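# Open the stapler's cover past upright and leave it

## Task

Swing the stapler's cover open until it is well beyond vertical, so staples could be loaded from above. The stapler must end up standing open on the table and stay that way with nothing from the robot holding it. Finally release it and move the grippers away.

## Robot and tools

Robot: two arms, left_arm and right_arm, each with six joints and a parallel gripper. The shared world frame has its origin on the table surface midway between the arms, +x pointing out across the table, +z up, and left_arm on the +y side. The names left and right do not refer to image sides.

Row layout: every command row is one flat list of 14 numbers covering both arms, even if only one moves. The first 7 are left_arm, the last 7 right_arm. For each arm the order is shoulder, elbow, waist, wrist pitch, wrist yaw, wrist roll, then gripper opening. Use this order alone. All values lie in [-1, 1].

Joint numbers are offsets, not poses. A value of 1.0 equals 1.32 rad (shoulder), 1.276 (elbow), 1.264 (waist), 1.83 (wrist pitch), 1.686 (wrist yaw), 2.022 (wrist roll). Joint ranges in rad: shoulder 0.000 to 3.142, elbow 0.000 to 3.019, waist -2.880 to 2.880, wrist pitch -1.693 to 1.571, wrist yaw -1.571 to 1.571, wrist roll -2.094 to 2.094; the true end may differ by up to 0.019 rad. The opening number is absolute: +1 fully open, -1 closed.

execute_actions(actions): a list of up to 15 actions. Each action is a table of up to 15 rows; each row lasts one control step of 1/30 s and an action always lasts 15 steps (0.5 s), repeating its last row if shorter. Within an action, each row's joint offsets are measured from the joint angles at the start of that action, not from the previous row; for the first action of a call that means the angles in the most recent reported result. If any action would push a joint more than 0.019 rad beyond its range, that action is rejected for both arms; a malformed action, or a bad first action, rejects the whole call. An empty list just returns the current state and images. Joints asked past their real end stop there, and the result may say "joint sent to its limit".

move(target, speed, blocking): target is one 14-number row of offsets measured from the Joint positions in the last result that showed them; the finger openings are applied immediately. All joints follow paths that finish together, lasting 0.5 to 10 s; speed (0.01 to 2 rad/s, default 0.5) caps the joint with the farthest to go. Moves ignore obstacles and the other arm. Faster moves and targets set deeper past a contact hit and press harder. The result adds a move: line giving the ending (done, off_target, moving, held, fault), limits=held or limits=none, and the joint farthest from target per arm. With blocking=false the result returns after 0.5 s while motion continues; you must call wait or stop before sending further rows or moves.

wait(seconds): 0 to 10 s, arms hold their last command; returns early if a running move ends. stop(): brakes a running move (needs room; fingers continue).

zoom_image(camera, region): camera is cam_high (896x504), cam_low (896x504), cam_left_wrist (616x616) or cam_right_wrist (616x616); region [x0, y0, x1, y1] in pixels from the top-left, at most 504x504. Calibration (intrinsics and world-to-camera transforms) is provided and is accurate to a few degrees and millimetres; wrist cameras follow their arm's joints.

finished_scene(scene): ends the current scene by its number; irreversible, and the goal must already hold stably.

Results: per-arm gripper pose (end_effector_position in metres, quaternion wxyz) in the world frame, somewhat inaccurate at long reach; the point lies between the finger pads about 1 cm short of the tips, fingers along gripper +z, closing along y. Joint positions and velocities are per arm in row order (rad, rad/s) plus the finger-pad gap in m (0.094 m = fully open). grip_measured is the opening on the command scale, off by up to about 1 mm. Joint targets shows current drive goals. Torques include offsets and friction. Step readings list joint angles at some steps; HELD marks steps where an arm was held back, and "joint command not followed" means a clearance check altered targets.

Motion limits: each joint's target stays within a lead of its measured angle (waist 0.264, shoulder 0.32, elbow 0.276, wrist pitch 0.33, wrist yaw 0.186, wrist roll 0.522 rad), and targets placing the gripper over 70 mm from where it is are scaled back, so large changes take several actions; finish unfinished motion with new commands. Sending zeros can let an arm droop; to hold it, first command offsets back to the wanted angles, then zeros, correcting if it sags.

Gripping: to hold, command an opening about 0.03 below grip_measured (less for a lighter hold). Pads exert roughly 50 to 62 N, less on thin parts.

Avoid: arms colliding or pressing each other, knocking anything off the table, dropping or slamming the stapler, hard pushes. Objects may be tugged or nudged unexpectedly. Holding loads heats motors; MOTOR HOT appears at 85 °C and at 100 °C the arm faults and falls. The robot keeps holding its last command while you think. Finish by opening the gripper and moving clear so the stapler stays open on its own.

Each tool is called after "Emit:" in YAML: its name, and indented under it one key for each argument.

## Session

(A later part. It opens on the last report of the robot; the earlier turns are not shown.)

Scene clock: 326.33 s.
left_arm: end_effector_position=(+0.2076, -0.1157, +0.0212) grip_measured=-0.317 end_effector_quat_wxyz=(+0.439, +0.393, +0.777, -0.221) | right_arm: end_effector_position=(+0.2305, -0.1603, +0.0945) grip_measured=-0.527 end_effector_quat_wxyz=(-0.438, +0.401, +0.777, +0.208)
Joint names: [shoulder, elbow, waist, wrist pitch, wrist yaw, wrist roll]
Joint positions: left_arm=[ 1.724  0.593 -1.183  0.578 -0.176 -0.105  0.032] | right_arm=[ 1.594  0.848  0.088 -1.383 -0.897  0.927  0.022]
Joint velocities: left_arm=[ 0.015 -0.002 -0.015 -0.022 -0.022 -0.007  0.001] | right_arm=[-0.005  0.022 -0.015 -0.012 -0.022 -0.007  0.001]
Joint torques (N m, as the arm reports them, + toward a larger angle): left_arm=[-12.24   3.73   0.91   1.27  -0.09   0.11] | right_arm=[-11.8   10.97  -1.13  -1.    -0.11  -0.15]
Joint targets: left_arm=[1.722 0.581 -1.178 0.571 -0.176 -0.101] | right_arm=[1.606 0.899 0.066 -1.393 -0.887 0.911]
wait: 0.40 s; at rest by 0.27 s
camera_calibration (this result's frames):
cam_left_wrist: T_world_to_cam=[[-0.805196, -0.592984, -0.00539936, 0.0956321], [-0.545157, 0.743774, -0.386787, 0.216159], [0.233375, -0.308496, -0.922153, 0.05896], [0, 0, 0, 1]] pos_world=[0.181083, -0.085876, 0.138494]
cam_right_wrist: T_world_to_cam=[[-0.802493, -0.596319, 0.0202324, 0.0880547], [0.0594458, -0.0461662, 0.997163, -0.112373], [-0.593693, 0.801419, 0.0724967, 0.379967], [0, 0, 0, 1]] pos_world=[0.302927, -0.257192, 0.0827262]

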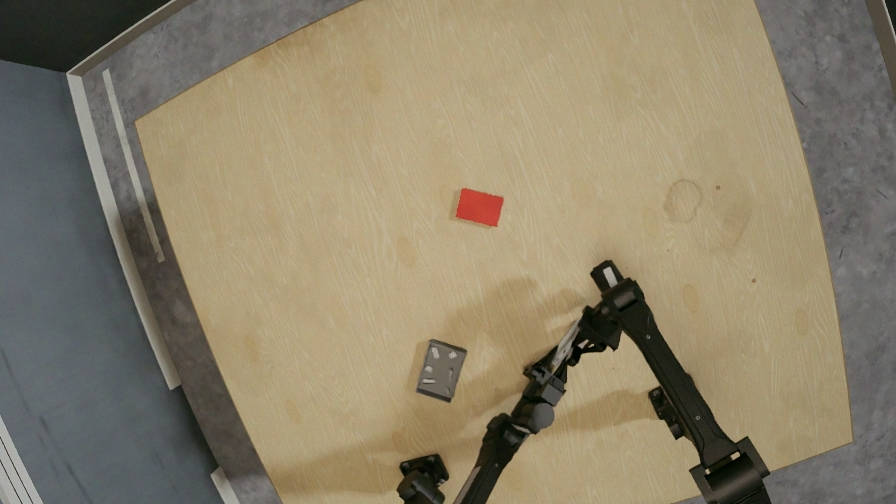

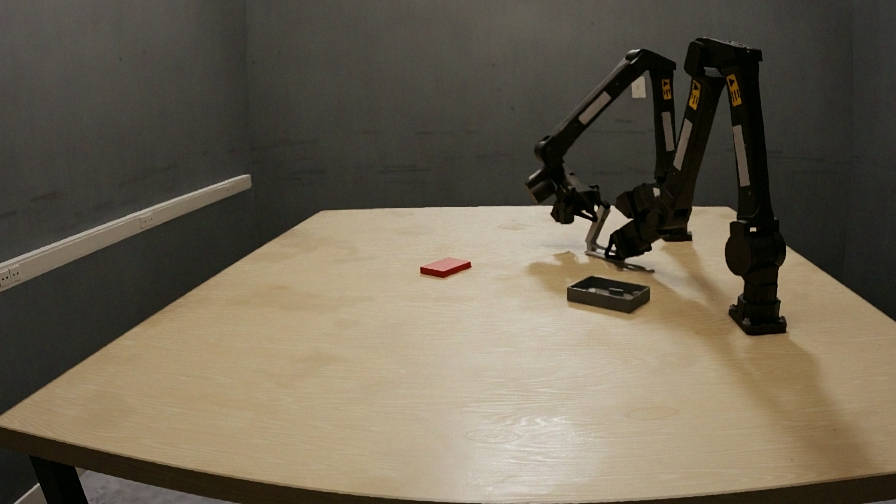

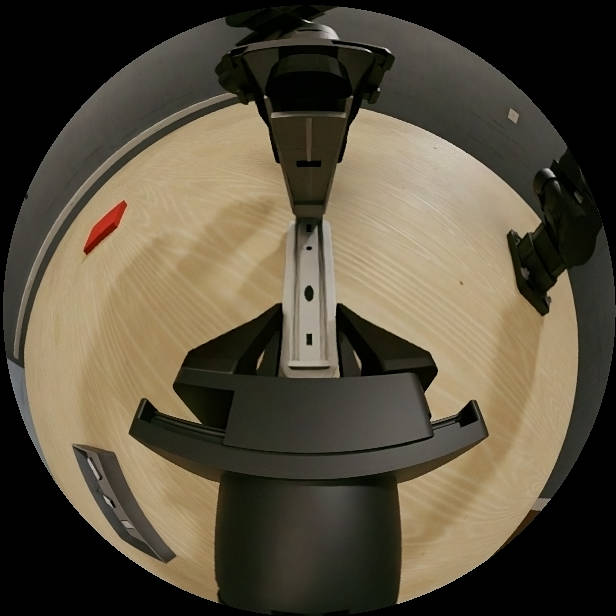

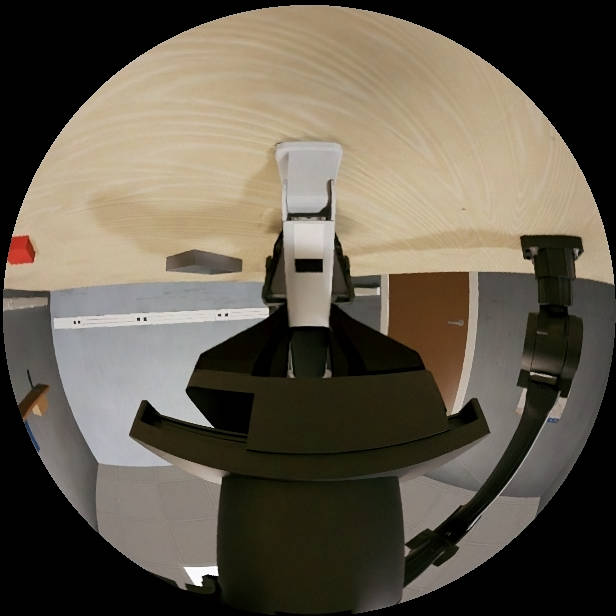

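Emit:
execute_actions:
  actions:
    - [[-0.0015,-0.0094,0.004,-0.0038,0,0.002,-0.335,0.0095,0.0408,-0.0221,-0.0065,0.0064,-0.0088,-0.536],[-0.0015,-0.0094,0.004,-0.0038,0,0.002,-0.335,0.0107,0.0430,-0.0273,-0.0093,0.0078,-0.0114,-0.536],[-0.0015,-0.0094,0.004,-0.0038,0,0.002,-0.335,0.0124,0.0464,-0.0338,-0.0135,0.0100,-0.0152,-0.536],[-0.0015,-0.0094,0.004,-0.0038,0,0.002,-0.335,0.0146,0.0506,-0.0412,-0.0188,0.0127,-0.0201,-0.536],[-0.0015,-0.0094,0.004,-0.0038,0,0.002,-0.335,0.0171,0.0553,-0.0491,-0.0248,0.0157,-0.0256,-0.536],[-0.0015,-0.0094,0.004,-0.0038,0,0.002,-0.335,0.0197,0.0604,-0.0569,-0.0312,0.0190,-0.0314,-0.536],[-0.0015,-0.0094,0.004,-0.0038,0,0.002,-0.335,0.0223,0.0654,-0.0643,-0.0375,0.0222,-0.0372,-0.536],[-0.0015,-0.0094,0.004,-0.0038,0,0.002,-0.335,0.0248,0.0701,-0.0708,-0.0435,0.0252,-0.0427,-0.536],[-0.0015,-0.0094,0.004,-0.0038,0,0.002,-0.335,0.0270,0.0743,-0.0760,-0.0488,0.0279,-0.0476,-0.536],[-0.0015,-0.0094,0.004,-0.0038,0,0.002,-0.335,0.0287,0.0777,-0.0795,-0.0530,0.0301,-0.0514,-0.536],[-0.0015,-0.0094,0.004,-0.0038,0,0.002,-0.335,0.0299,0.0799,-0.0807,-0.0558,0.0315,-0.0540,-0.536],[-0.0015,-0.0094,0.004,-0.0038,0,0.002,-0.335,0.0303,0.0807,-0.0807,-0.0568,0.0320,-0.0549,-0.536]]

Scene clock: 346.13 s.
left_arm: end_effector_position=(+0.2076, -0.1157, +0.0212) grip_measured=-0.317 end_effector_quat_wxyz=(+0.439, +0.393, +0.777, -0.221) | right_arm: end_effector_position=(+0.2488, -0.1855, +0.1017) grip_measured=-0.525 end_effector_quat_wxyz=(-0.436, +0.405, +0.776, +0.209)
Joint names: [shoulder, elbow, waist, wrist pitch, wrist yaw, wrist roll]
Joint positions: left_arm=[ 1.724  0.593 -1.183  0.578 -0.176 -0.104  0.032] | right_arm=[ 1.619  0.897  0.005 -1.477 -0.851  0.837  0.022]
Joint velocities: left_arm=[-0.005  0.002  0.005 -0.002 -0.007  0.007 -0.   ] | right_arm=[ 0.005  0.007  0.005 -0.022  0.007 -0.11   0.   ]
Joint torques (N m, as the arm reports them, + toward a larger angle): left_arm=[-12.54   3.58   0.97   1.28  -0.08   0.1 ] | right_arm=[-11.87  11.32  -0.79  -1.12  -0.09  -0.08]
Joint targets: left_arm=[1.722 0.581 -1.178 0.571 -0.176 -0.100] | right_arm=[1.634 0.951 -0.014 -1.487 -0.842 0.816]
Step readings (joint positions):
0: left_arm=[1.724 0.593 -1.183 0.578 -0.176 -0.105] | right_arm=[1.594 0.848 0.088 -1.383 -0.897 0.927]
1: left_arm=[1.724 0.593 -1.183 0.578 -0.176 -0.104] | right_arm=[1.594 0.848 0.088 -1.384 -0.897 0.927]
2: left_arm=[1.724 0.593 -1.183 0.578 -0.176 -0.104] | right_arm=[1.594 0.848 0.087 -1.385 -0.896 0.926]
4: left_arm=[1.724 0.593 -1.183 0.578 -0.176 -0.104] | right_arm=[1.595 0.853 0.081 -1.394 -0.891 0.919]
8: left_arm=[1.724 0.593 -1.183 0.578 -0.176 -0.104] | right_arm=[1.603 0.874 0.046 -1.433 -0.869 0.886]
15: Joint positions above
camera_calibration (this result's frames):
cam_left_wrist: T_world_to_cam=[[-0.805505, -0.592563, -0.00553009, 0.0956825], [-0.544737, 0.744101, -0.386749, 0.216103], [0.233288, -0.308516, -0.922169, 0.0589721], [0, 0, 0, 1]] pos_world=[0.181035, -0.085911, 0.138489]
cam_right_wrist: T_world_to_cam=[[-0.808041, -0.588712, 0.0220607, 0.0901314], [0.0576613, -0.0417658, 0.997462, -0.120556], [-0.586297, 0.807263, 0.0676944, 0.410261], [0, 0, 0, 1]] pos_world=[0.320316, -0.283162, 0.0904888]

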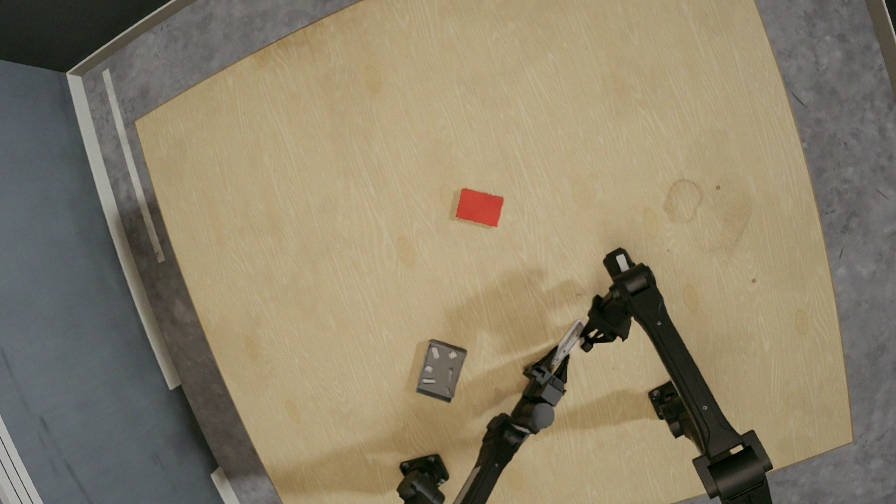

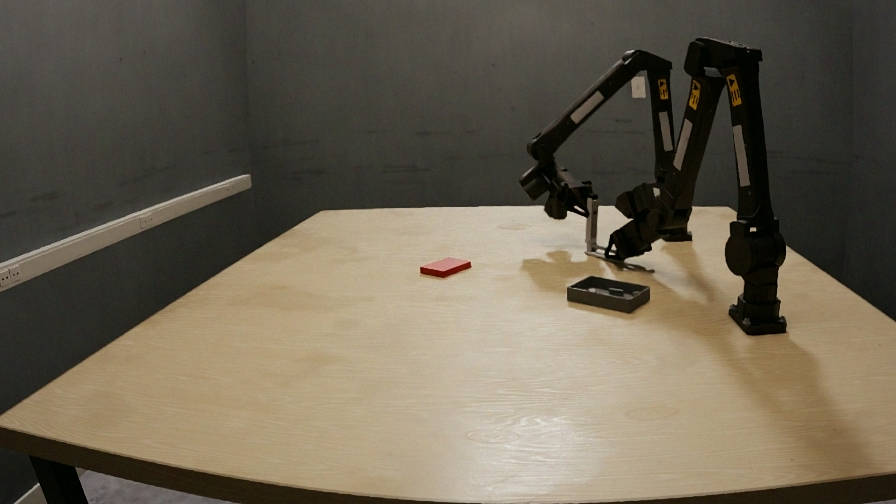

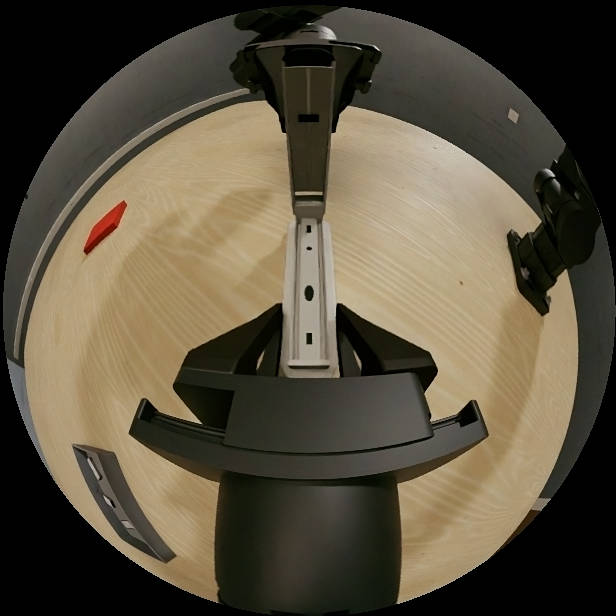

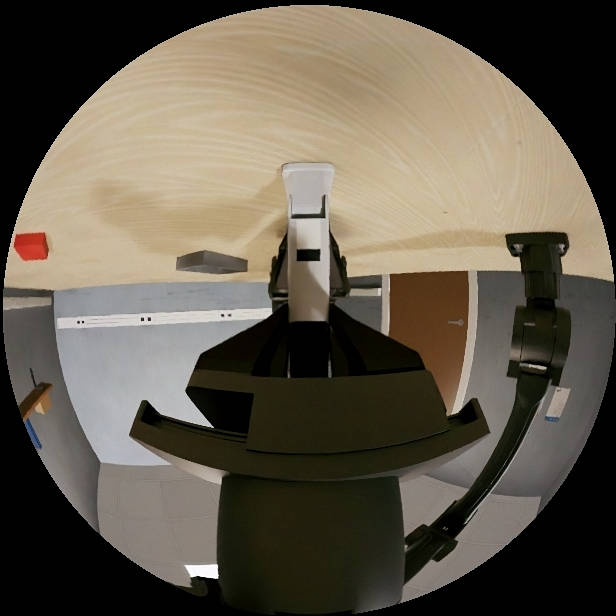

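Emit:
execute_actions:
  actions:
    - [[-0.0015,-0.0094,0.004,-0.0038,0,0.002,-0.335,0.0144,0.0430,-0.0189,-0.0060,0.0058,-0.0134,-0.536],[-0.0015,-0.0094,0.004,-0.0038,0,0.002,-0.335,0.0177,0.0449,-0.0233,-0.0074,0.0070,-0.0167,-0.536],[-0.0015,-0.0094,0.004,-0.0038,0,0.002,-0.335,0.0218,0.0477,-0.0287,-0.0096,0.0089,-0.0208,-0.536],[-0.0015,-0.0094,0.004,-0.0038,0,0.002,-0.335,0.0265,0.0512,-0.0349,-0.0123,0.0113,-0.0254,-0.536],[-0.0015,-0.0094,0.004,-0.0038,0,0.002,-0.335,0.0315,0.0553,-0.0415,-0.0154,0.0140,-0.0304,-0.536],[-0.0015,-0.0094,0.004,-0.0038,0,0.002,-0.335,0.0364,0.0596,-0.0481,-0.0186,0.0169,-0.0354,-0.536],[-0.0015,-0.0094,0.004,-0.0038,0,0.002,-0.335,0.0411,0.0638,-0.0543,-0.0218,0.0198,-0.0400,-0.536],[-0.0015,-0.0094,0.004,-0.0038,0,0.002,-0.335,0.0452,0.0679,-0.0597,-0.0249,0.0225,-0.0442,-0.536],[-0.0015,-0.0094,0.004,-0.0038,0,0.002,-0.335,0.0485,0.0714,-0.0641,-0.0276,0.0249,-0.0474,-0.536],[-0.0015,-0.0094,0.004,-0.0038,0,0.002,-0.335,0.0507,0.0742,-0.0670,-0.0298,0.0268,-0.0496,-0.536],[-0.0015,-0.0094,0.004,-0.0038,0,0.002,-0.335,0.0515,0.0761,-0.0680,-0.0312,0.0280,-0.0504,-0.536],[-0.0015,-0.0094,0.004,-0.0038,0,0.002,-0.335,0.0515,0.0768,-0.0680,-0.0317,0.0285,-0.0504,-0.536]]

Scene clock: 357.93 s.
left_arm: end_effector_position=(+0.2076, -0.1157, +0.0212) grip_measured=-0.317 end_effector_quat_wxyz=(+0.439, +0.394, +0.777, -0.221) | right_arm: end_effector_position=(+0.2640, -0.2059, +0.0974) grip_measured=-0.525 end_effector_quat_wxyz=(-0.439, +0.402, +0.776, +0.210)
Joint names: [shoulder, elbow, waist, wrist pitch, wrist yaw, wrist roll]
Joint positions: left_arm=[ 1.724  0.593 -1.183  0.578 -0.176 -0.103  0.032] | right_arm=[ 1.672  0.939 -0.058 -1.532 -0.815  0.751  0.022]
Joint velocities: left_arm=[-0.024  0.002 -0.005  0.002  0.051  0.037 -0.001] | right_arm=[ 0.005 -0.002 -0.005 -0.032  0.051 -0.022 -0.001]
Joint torques (N m, as the arm reports them, + toward a larger angle): left_arm=[-12.3    3.75   1.03   1.25  -0.07   0.1 ] | right_arm=[-13.06  11.29  -1.47  -0.99   0.01  -0.05]
Joint targets: left_arm=[1.722 0.581 -1.178 0.571 -0.176 -0.100] | right_arm=[1.687 0.995 -0.081 -1.535 -0.803 0.735]
Step readings (joint positions):
0: left_arm=[1.724 0.593 -1.183 0.578 -0.176 -0.104] | right_arm=[1.620 0.898 0.005 -1.479 -0.851 0.833]
1: left_arm=[1.724 0.593 -1.183 0.578 -0.176 -0.103] | right_arm=[1.620 0.898 0.005 -1.479 -0.851 0.832]
2: left_arm=[1.724 0.593 -1.183 0.578 -0.176 -0.103] | right_arm=[1.621 0.898 0.005 -1.480 -0.851 0.830]
4: left_arm=[1.724 0.593 -1.183 0.578 -0.176 -0.103] | right_arm=[1.626 0.902 0.002 -1.485 -0.849 0.823]
8: left_arm=[1.724 0.593 -1.183 0.578 -0.176 -0.103] | right_arm=[1.646 0.921 -0.022 -1.510 -0.833 0.791]
15: Joint positions above
camera_calibration (this result's frames):
cam_left_wrist: T_world_to_cam=[[-0.805735, -0.592244, -0.00618342, 0.0957811], [-0.544241, 0.744466, -0.386746, 0.216042], [0.233651, -0.308249, -0.922166, 0.0589275], [0, 0, 0, 1]] pos_world=[0.180985, -0.0859461, 0.138487]
cam_right_wrist: T_world_to_cam=[[-0.805217, -0.592598, 0.0212696, 0.0890206], [0.0614723, -0.047745, 0.996966, -0.120135], [-0.589785, 0.804082, 0.0748735, 0.435454], [0, 0, 0, 1]] pos_world=[0.33589, -0.303123, 0.0852735]

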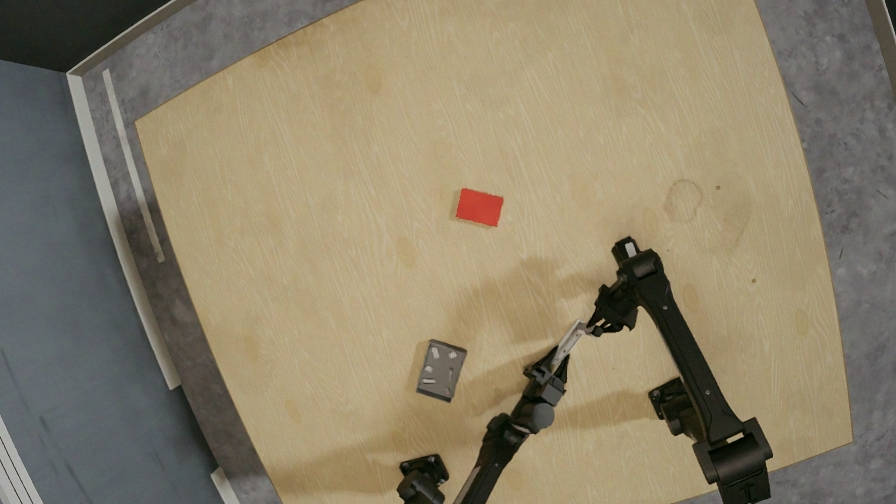

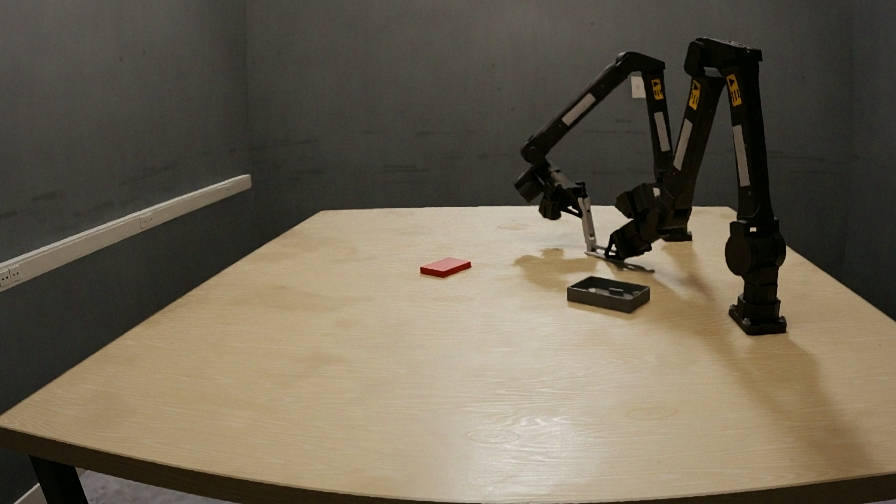

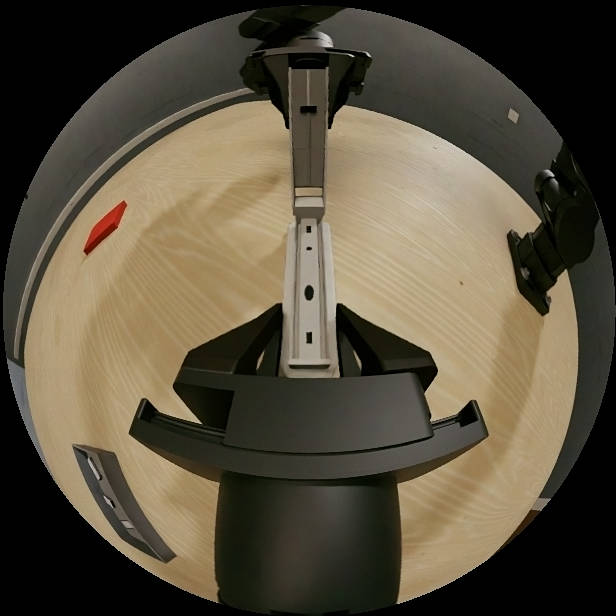

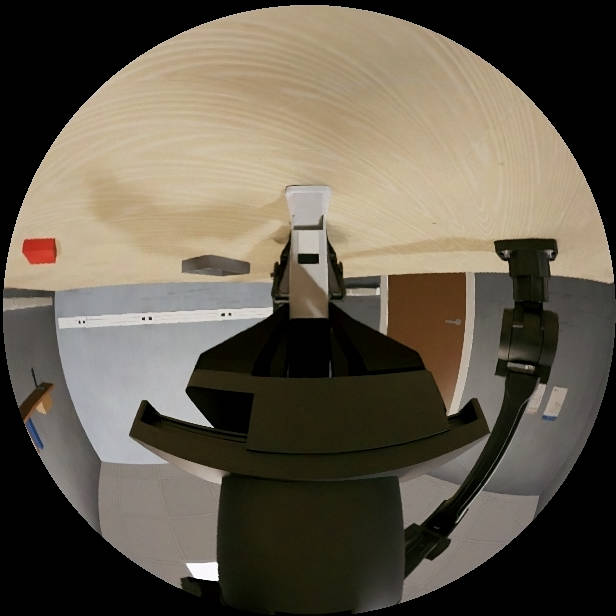

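Emit:
execute_actions:
  actions:
    - [[-0.0015,-0.0094,0.004,-0.0038,0,0.0015,-0.335,0.0133,0.0442,-0.0221,0.0006,0.0078,-0.0083,-0.536],[-0.0015,-0.0094,0.004,-0.0038,0,0.0015,-0.335,0.0154,0.0451,-0.0253,0.0030,0.0098,-0.0087,-0.536],[-0.0015,-0.0094,0.004,-0.0038,0,0.0015,-0.335,0.0181,0.0464,-0.0290,0.0060,0.0128,-0.0092,-0.536],[-0.0015,-0.0094,0.004,-0.0038,0,0.0015,-0.335,0.0211,0.0480,-0.0331,0.0095,0.0165,-0.0098,-0.536],[-0.0015,-0.0094,0.004,-0.0038,0,0.0015,-0.335,0.0243,0.0498,-0.0373,0.0132,0.0207,-0.0104,-0.536],[-0.0015,-0.0094,0.004,-0.0038,0,0.0015,-0.335,0.0274,0.0518,-0.0414,0.0168,0.0252,-0.0110,-0.536],[-0.0015,-0.0094,0.004,-0.0038,0,0.0015,-0.335,0.0304,0.0537,-0.0451,0.0203,0.0297,-0.0116,-0.536],[-0.0015,-0.0094,0.004,-0.0038,0,0.0015,-0.335,0.0331,0.0555,-0.0483,0.0233,0.0339,-0.0121,-0.536],[-0.0015,-0.0094,0.004,-0.0038,0,0.0015,-0.335,0.0352,0.0571,-0.0506,0.0257,0.0376,-0.0125,-0.536],[-0.0015,-0.0094,0.004,-0.0038,0,0.0015,-0.335,0.0366,0.0584,-0.0519,0.0273,0.0406,-0.0128,-0.536],[-0.0015,-0.0094,0.004,-0.0038,0,0.0015,-0.335,0.0371,0.0593,-0.0522,0.0279,0.0426,-0.0129,-0.536],[-0.0015,-0.0094,0.004,-0.0038,0,0.0015,-0.335,0.0371,0.0596,-0.0522,0.0279,0.0433,-0.0129,-0.536]]

Emit:
zoom_image:
  camera: "cam_low"
  region: [480, 140, 700, 300]

Scene clock: 373.27 s.
left_arm: end_effector_position=(+0.2076, -0.1157, +0.0212) grip_measured=-0.317 end_effector_quat_wxyz=(+0.439, +0.394, +0.777, -0.221) | right_arm: end_effector_position=(+0.2777, -0.2245, +0.0839) grip_measured=-0.525 end_effector_quat_wxyz=(-0.419, +0.406, +0.787, +0.201)
Joint names: [shoulder, elbow, waist, wrist pitch, wrist yaw, wrist roll]
Joint positions: left_arm=[ 1.724  0.593 -1.183  0.578 -0.176 -0.103  0.032] | right_arm=[ 1.701  0.96  -0.1   -1.504 -0.755  0.738  0.022]
Joint velocities: left_arm=[ 0.005 -0.007 -0.005 -0.017  0.022  0.051  0.002] | right_arm=[ 0.015  0.002 -0.005  0.012  0.022 -0.095 -0.001]
Joint torques (N m, as the arm reports them, + toward a larger angle): left_arm=[-12.18   3.85   0.89   1.27  -0.07   0.1 ] | right_arm=[-12.59  11.24  -1.02   0.02   0.12  -0.1 ]
Joint targets: left_arm=[1.722 0.581 -1.178 0.571 -0.176 -0.100] | right_arm=[1.722 1.015 -0.123 -1.481 -0.742 0.725]
Step readings (joint positions):
0: left_arm=[1.724 0.593 -1.183 0.578 -0.176 -0.103] | right_arm=[1.672 0.939 -0.058 -1.532 -0.815 0.749]
1: left_arm=[1.724 0.593 -1.183 0.578 -0.176 -0.103] | right_arm=[1.672 0.939 -0.058 -1.532 -0.815 0.749]
2: left_arm=[1.724 0.593 -1.183 0.578 -0.176 -0.103] | right_arm=[1.672 0.939 -0.058 -1.532 -0.814 0.749]
4: left_arm=[1.724 0.593 -1.183 0.578 -0.176 -0.103] | right_arm=[1.674 0.941 -0.059 -1.532 -0.809 0.748]
8: left_arm=[1.724 0.593 -1.183 0.578 -0.176 -0.103] | right_arm=[1.682 0.952 -0.076 -1.521 -0.780 0.744]
15: Joint positions above
camera_calibration (this result's frames):
cam_left_wrist: T_world_to_cam=[[-0.805735, -0.592244, -0.00618342, 0.0957811], [-0.544241, 0.744466, -0.386746, 0.216042], [0.233651, -0.308249, -0.922166, 0.0589275], [0, 0, 0, 1]] pos_world=[0.180985, -0.0859461, 0.138487]
cam_right_wrist: T_world_to_cam=[[-0.804162, -0.594151, 0.0175629, 0.0889893], [0.0290785, -0.00981101, 0.999529, -0.0911752], [-0.593699, 0.804294, 0.0251666, 0.464787], [0, 0, 0, 1]] pos_world=[0.350157, -0.321847, 0.0778722]

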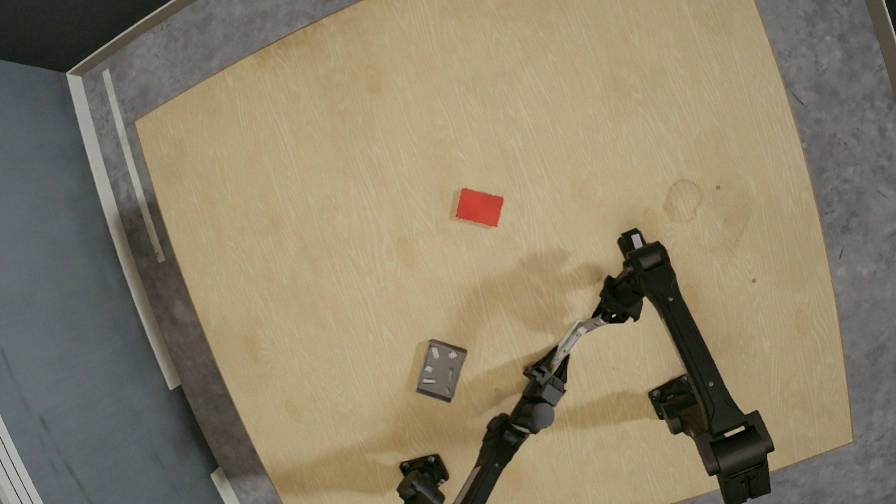

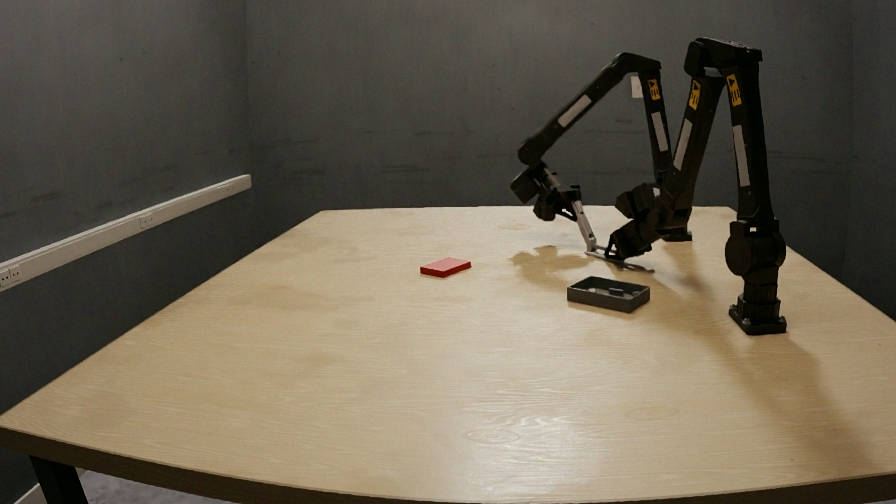

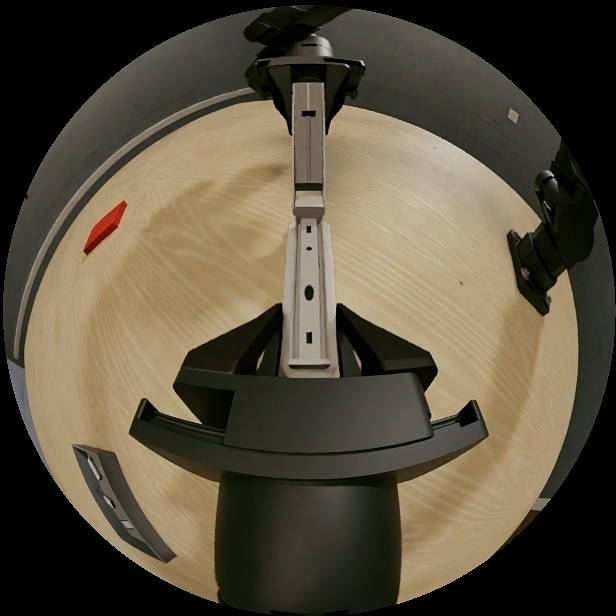

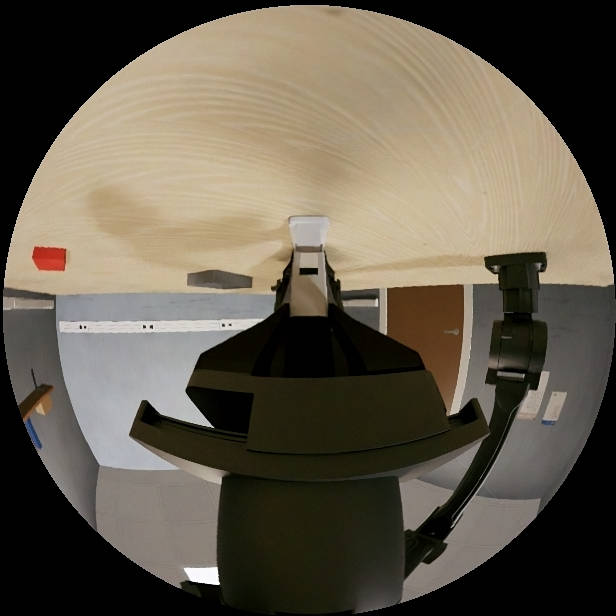

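Region (480, 140, 700, 300) of cam_low's 896x504 image, scaled by 2.291, with more detail than that image has; it fills the top 367 rows of this view, and the rest is white.

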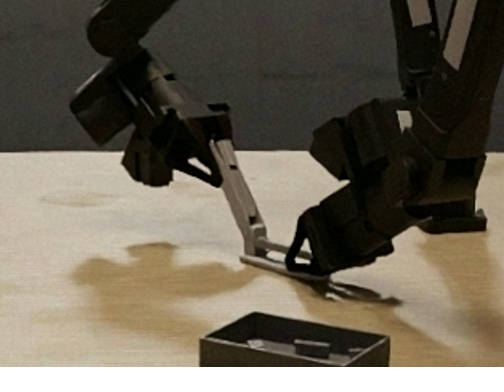

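Emit:
zoom_image:
  camera: "cam_low"
  region: [520, 165, 620, 265]

Emit:
zoom_image:
  camera: "cam_high"
  region: [530, 260, 670, 400]

Region (520, 165, 620, 265) of cam_low's 896x504 image, scaled by 5.040, with more detail than that image has.

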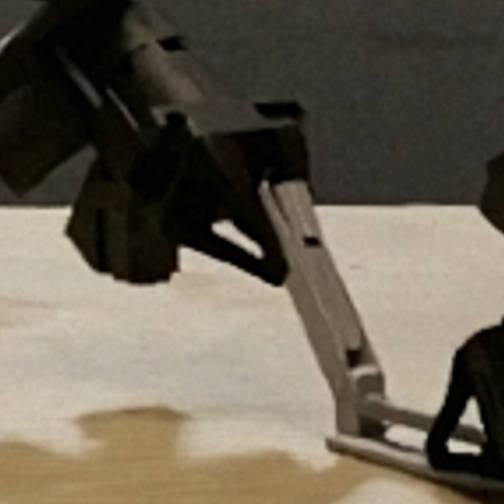

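Region (530, 260, 670, 400) of cam_high's 896x504 image, scaled by 3.600, with more detail than that image has.

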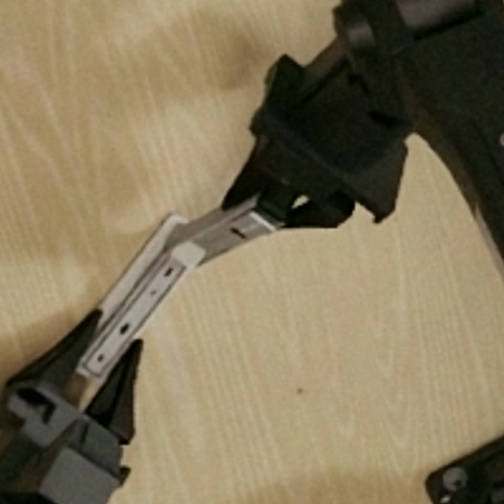

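Emit:
execute_actions:
  actions:
    - [[-0.0015,-0.0094,0.004,-0.0038,0,0.0015,-0.335,0.0164,0.032,-0.0192,0.0139,0.0086,0.0,-0.536],[-0.0015,-0.0094,0.004,-0.0038,0,0.0015,-0.335,0.0170,0.021,-0.0200,0.0177,0.0110,0.007,-0.536],[-0.0015,-0.0094,0.004,-0.0038,0,0.0015,-0.335,0.0177,0.012,-0.0210,0.0233,0.0147,0.0128,-0.536],[-0.0015,-0.0094,0.004,-0.0038,0,0.0015,-0.335,0.0185,0.006,-0.0220,0.0303,0.0192,0.0163,-0.536],[-0.0015,-0.0094,0.004,-0.0038,0,0.0015,-0.335,0.0193,0.003,-0.0231,0.0383,0.0244,0.0201,-0.536],[-0.0015,-0.0094,0.004,-0.0038,0,0.0015,-0.335,0.0201,0.0,-0.0241,0.0468,0.0300,0.0238,-0.536],[-0.0015,-0.0094,0.004,-0.0038,0,0.0015,-0.335,0.0209,-0.003,-0.0251,0.0552,0.0355,0.0273,-0.536],[-0.0015,-0.0094,0.004,-0.0038,0,0.0015,-0.335,0.0216,-0.006,-0.0259,0.0632,0.0407,0.0304,-0.536],[-0.0015,-0.0094,0.004,-0.0038,0,0.0015,-0.335,0.0222,-0.0085,-0.0265,0.0702,0.0452,0.0329,-0.536],[-0.0015,-0.0094,0.004,-0.0038,0,0.0015,-0.335,0.0226,-0.0105,-0.0268,0.0758,0.0489,0.0345,-0.536],[-0.0015,-0.0094,0.004,-0.0038,0,0.0015,-0.335,0.0227,-0.0115,-0.0269,0.0796,0.0513,0.0351,-0.536],[-0.0015,-0.0094,0.004,-0.0038,0,0.0015,-0.335,0.0227,-0.0118,-0.0269,0.0809,0.0522,0.0351,-0.536]]

Emit:
zoom_image:
  camera: "cam_low"
  region: [500, 160, 640, 280]

Scene clock: 397.77 s.
left_arm: end_effector_position=(+0.2076, -0.1157, +0.0212) grip_measured=-0.317 end_effector_quat_wxyz=(+0.439, +0.394, +0.777, -0.221) | right_arm: end_effector_position=(+0.2885, -0.2392, +0.0609) grip_measured=-0.525 end_effector_quat_wxyz=(-0.374, +0.420, +0.807, +0.183)
Joint names: [shoulder, elbow, waist, wrist pitch, wrist yaw, wrist roll]
Joint positions: left_arm=[ 1.724  0.593 -1.183  0.578 -0.176 -0.103  0.032] | right_arm=[ 1.701  0.946 -0.118 -1.389 -0.678  0.797  0.022]
Joint velocities: left_arm=[-0.005 -0.002 -0.005 -0.012  0.022  0.022  0.   ] | right_arm=[ 0.005 -0.012 -0.005  0.046  0.095 -0.051 -0.001]
Joint torques (N m, as the arm reports them, + toward a larger angle): left_arm=[-12.53   3.62   0.76   1.18  -0.08   0.1 ] | right_arm=[-12.07   6.26  -0.22   0.39   0.03   0.13]
Joint targets: left_arm=[1.722 0.581 -1.178 0.571 -0.176 -0.100] | right_arm=[1.731 0.945 -0.134 -1.356 -0.667 0.809]
Step readings (joint positions):
0: left_arm=[1.724 0.593 -1.183 0.578 -0.176 -0.103] | right_arm=[1.701 0.960 -0.100 -1.504 -0.755 0.738]
1: left_arm=[1.724 0.593 -1.183 0.578 -0.176 -0.103] | right_arm=[1.701 0.960 -0.100 -1.504 -0.755 0.738]
2: left_arm=[1.724 0.593 -1.183 0.578 -0.176 -0.103] | right_arm=[1.701 0.960 -0.100 -1.503 -0.754 0.739]
4: left_arm=[1.724 0.593 -1.183 0.578 -0.176 -0.103] | right_arm=[1.701 0.960 -0.101 -1.494 -0.745 0.746]
8: left_arm=[1.724 0.593 -1.183 0.578 -0.176 -0.103] | right_arm=[1.701 0.958 -0.110 -1.447 -0.708 0.769]
15: Joint positions above
camera_calibration (this result's frames):
cam_left_wrist: T_world_to_cam=[[-0.805735, -0.592244, -0.00618342, 0.0957811], [-0.544241, 0.744466, -0.386746, 0.216042], [0.233651, -0.308249, -0.922166, 0.0589275], [0, 0, 0, 1]] pos_world=[0.180985, -0.0859461, 0.138487]
cam_right_wrist: T_world_to_cam=[[-0.81086, -0.585081, 0.0136593, 0.0936836], [-0.0374435, 0.0751563, 0.996469, -0.0289032], [-0.584041, 0.807485, -0.0828487, 0.488226], [0, 0, 0, 1]] pos_world=[0.360026, -0.33725, 0.0679703]

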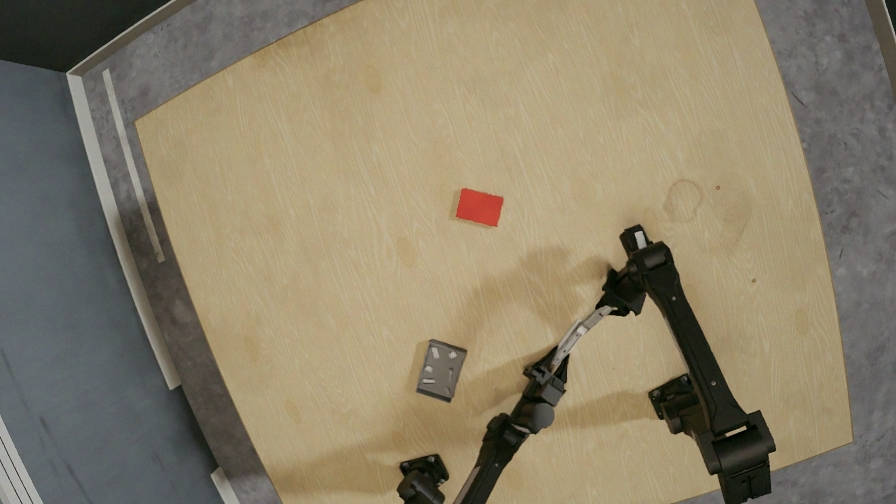

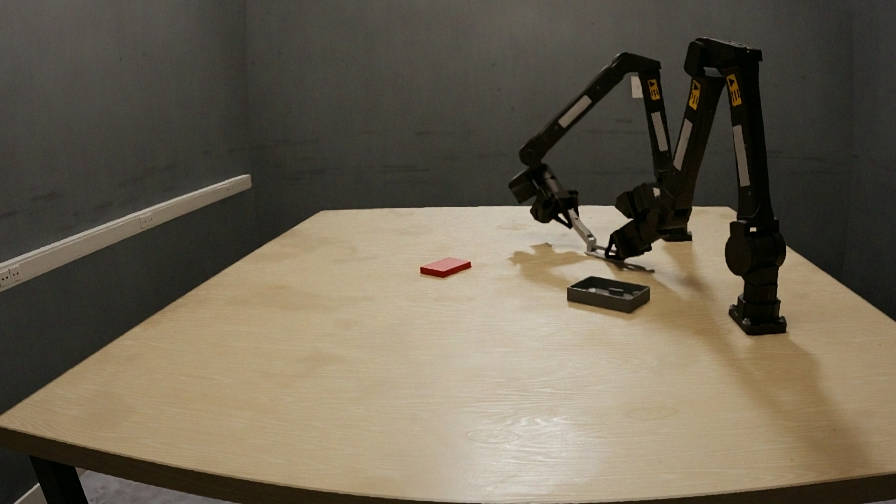

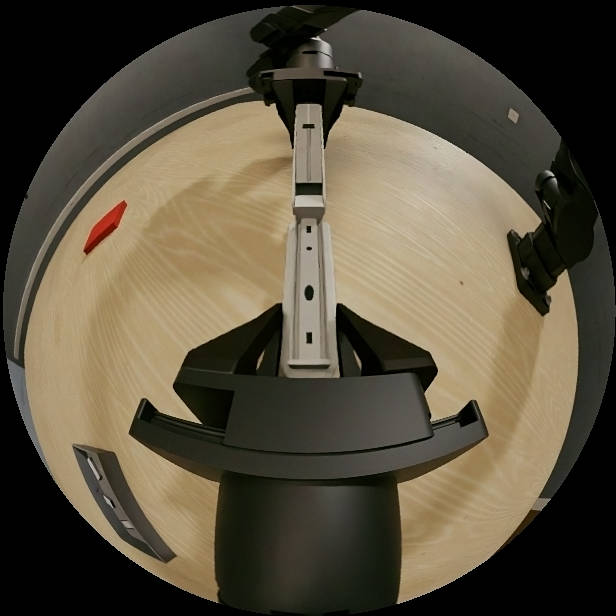

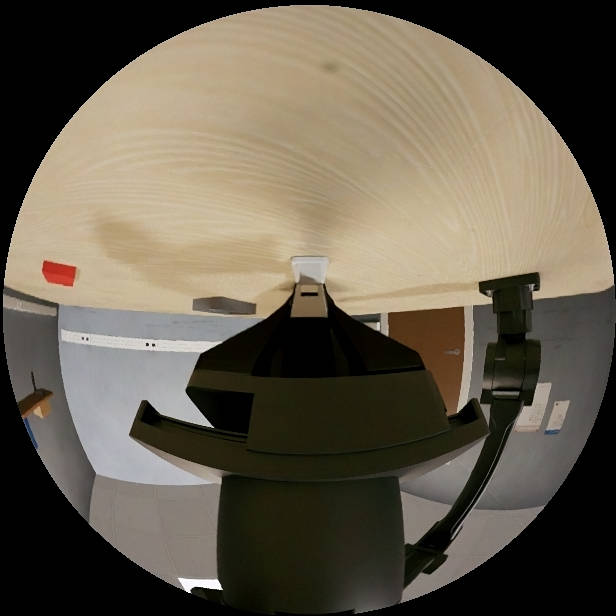

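Region (500, 160, 640, 280) of cam_low's 896x504 image, scaled by 3.600, with more detail than that image has; it fills the top 432 rows of this view, and the rest is white.

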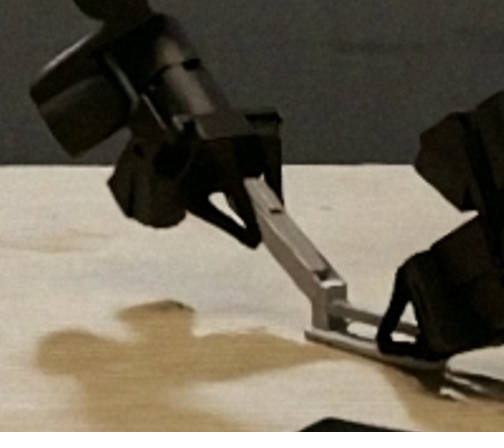

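Emit:
zoom_image:
  camera: "cam_low"
  region: [540, 190, 620, 270]

Emit:
zoom_image:
  camera: "cam_left_wrist"
  region: [240, 50, 380, 240]

Region (540, 190, 620, 270) of cam_low's 896x504 image, scaled by 6.300, with more detail than that image has.

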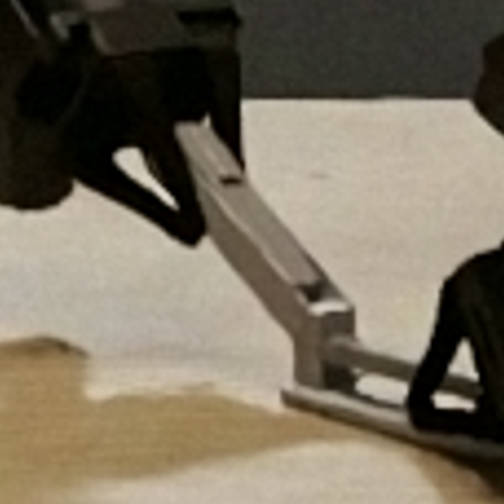

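Region (240, 50, 380, 240) of cam_left_wrist's 616x616 image, scaled by 2.653, with more detail than that image has; it fills the left 371 columns of this view, and the rest is white.

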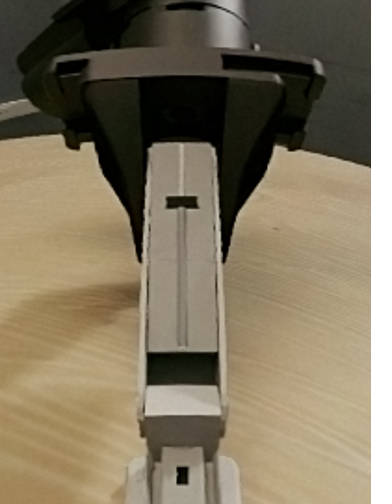

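Emit:
execute_actions:
  actions: []

Scene clock: 409.37 s.
left_arm: end_effector_position=(+0.2076, -0.1157, +0.0212) grip_measured=-0.317 end_effector_quat_wxyz=(+0.439, +0.394, +0.777, -0.221) | right_arm: end_effector_position=(+0.2885, -0.2393, +0.0605) grip_measured=-0.525 end_effector_quat_wxyz=(-0.373, +0.421, +0.806, +0.182)
Joint names: [shoulder, elbow, waist, wrist pitch, wrist yaw, wrist roll]
Joint positions: left_arm=[ 1.724  0.593 -1.183  0.578 -0.176 -0.103  0.032] | right_arm=[ 1.701  0.945 -0.118 -1.387 -0.678  0.8    0.022]
Joint velocities: left_arm=[ 0.005  0.007 -0.015  0.017 -0.037 -0.007 -0.001] | right_arm=[-0.015 -0.002 -0.005  0.007 -0.051 -0.051  0.   ]
Joint torques (N m, as the arm reports them, + toward a larger angle): left_arm=[-12.13   3.74   0.96   1.29  -0.07   0.12] | right_arm=[-12.07   6.32  -0.68   0.42   0.02   0.13]
Joint targets: left_arm=[1.722 0.581 -1.178 0.571 -0.176 -0.100] | right_arm=[1.731 0.945 -0.134 -1.356 -0.667 0.809]
camera_calibration (this result's frames):
cam_left_wrist: T_world_to_cam=[[-0.805735, -0.592244, -0.00618342, 0.0957811], [-0.544241, 0.744466, -0.386746, 0.216042], [0.233651, -0.308249, -0.922166, 0.0589275], [0, 0, 0, 1]] pos_world=[0.180985, -0.0859461, 0.138487]
cam_right_wrist: T_world_to_cam=[[-0.811634, -0.583972, 0.015072, 0.0939992], [-0.0368914, 0.0769888, 0.996349, -0.0282014], [-0.583, 0.808115, -0.0840303, 0.488174], [0, 0, 0, 1]] pos_world=[0.359858, -0.337437, 0.0677032]

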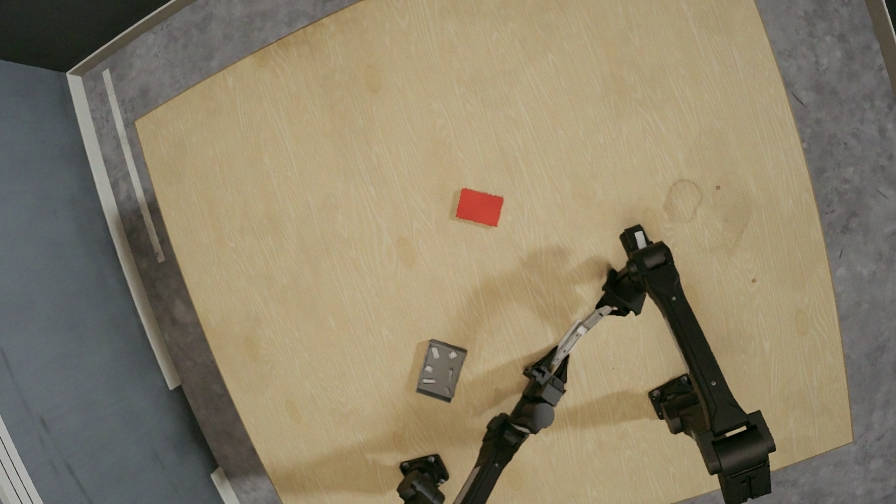

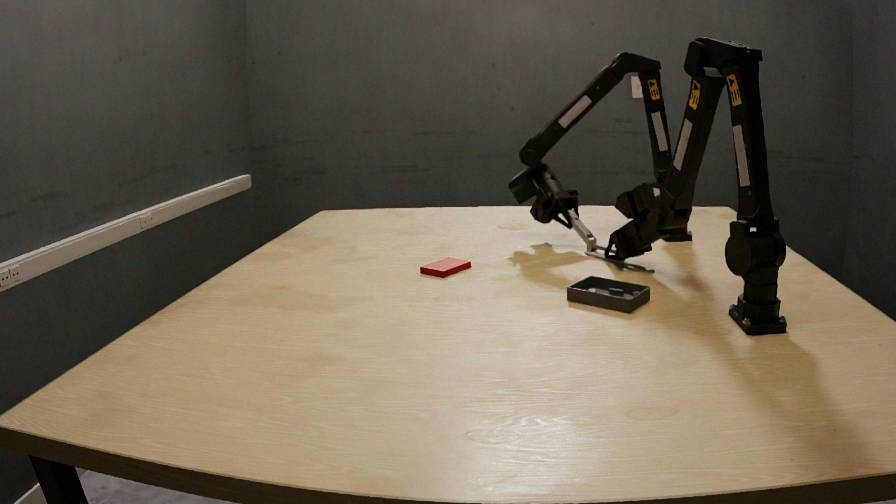

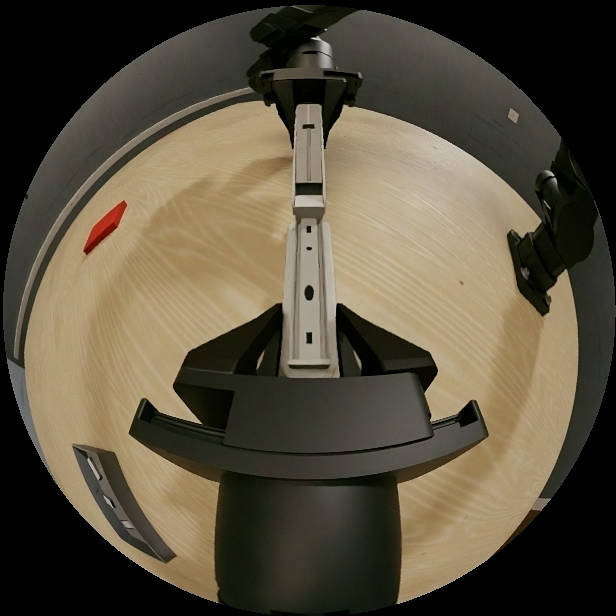

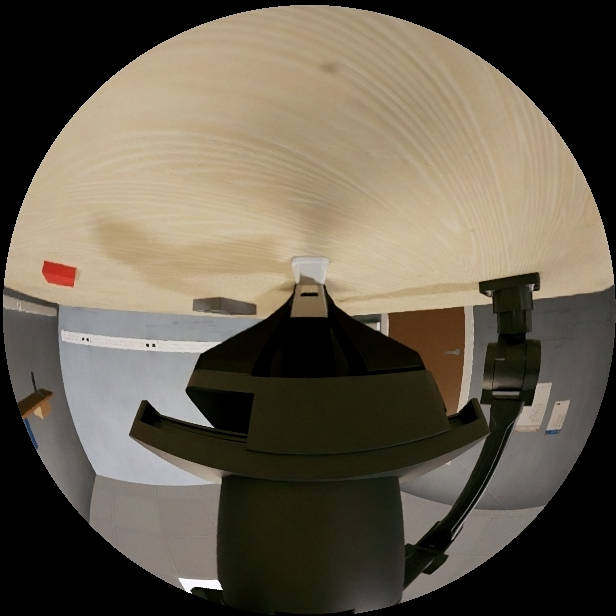

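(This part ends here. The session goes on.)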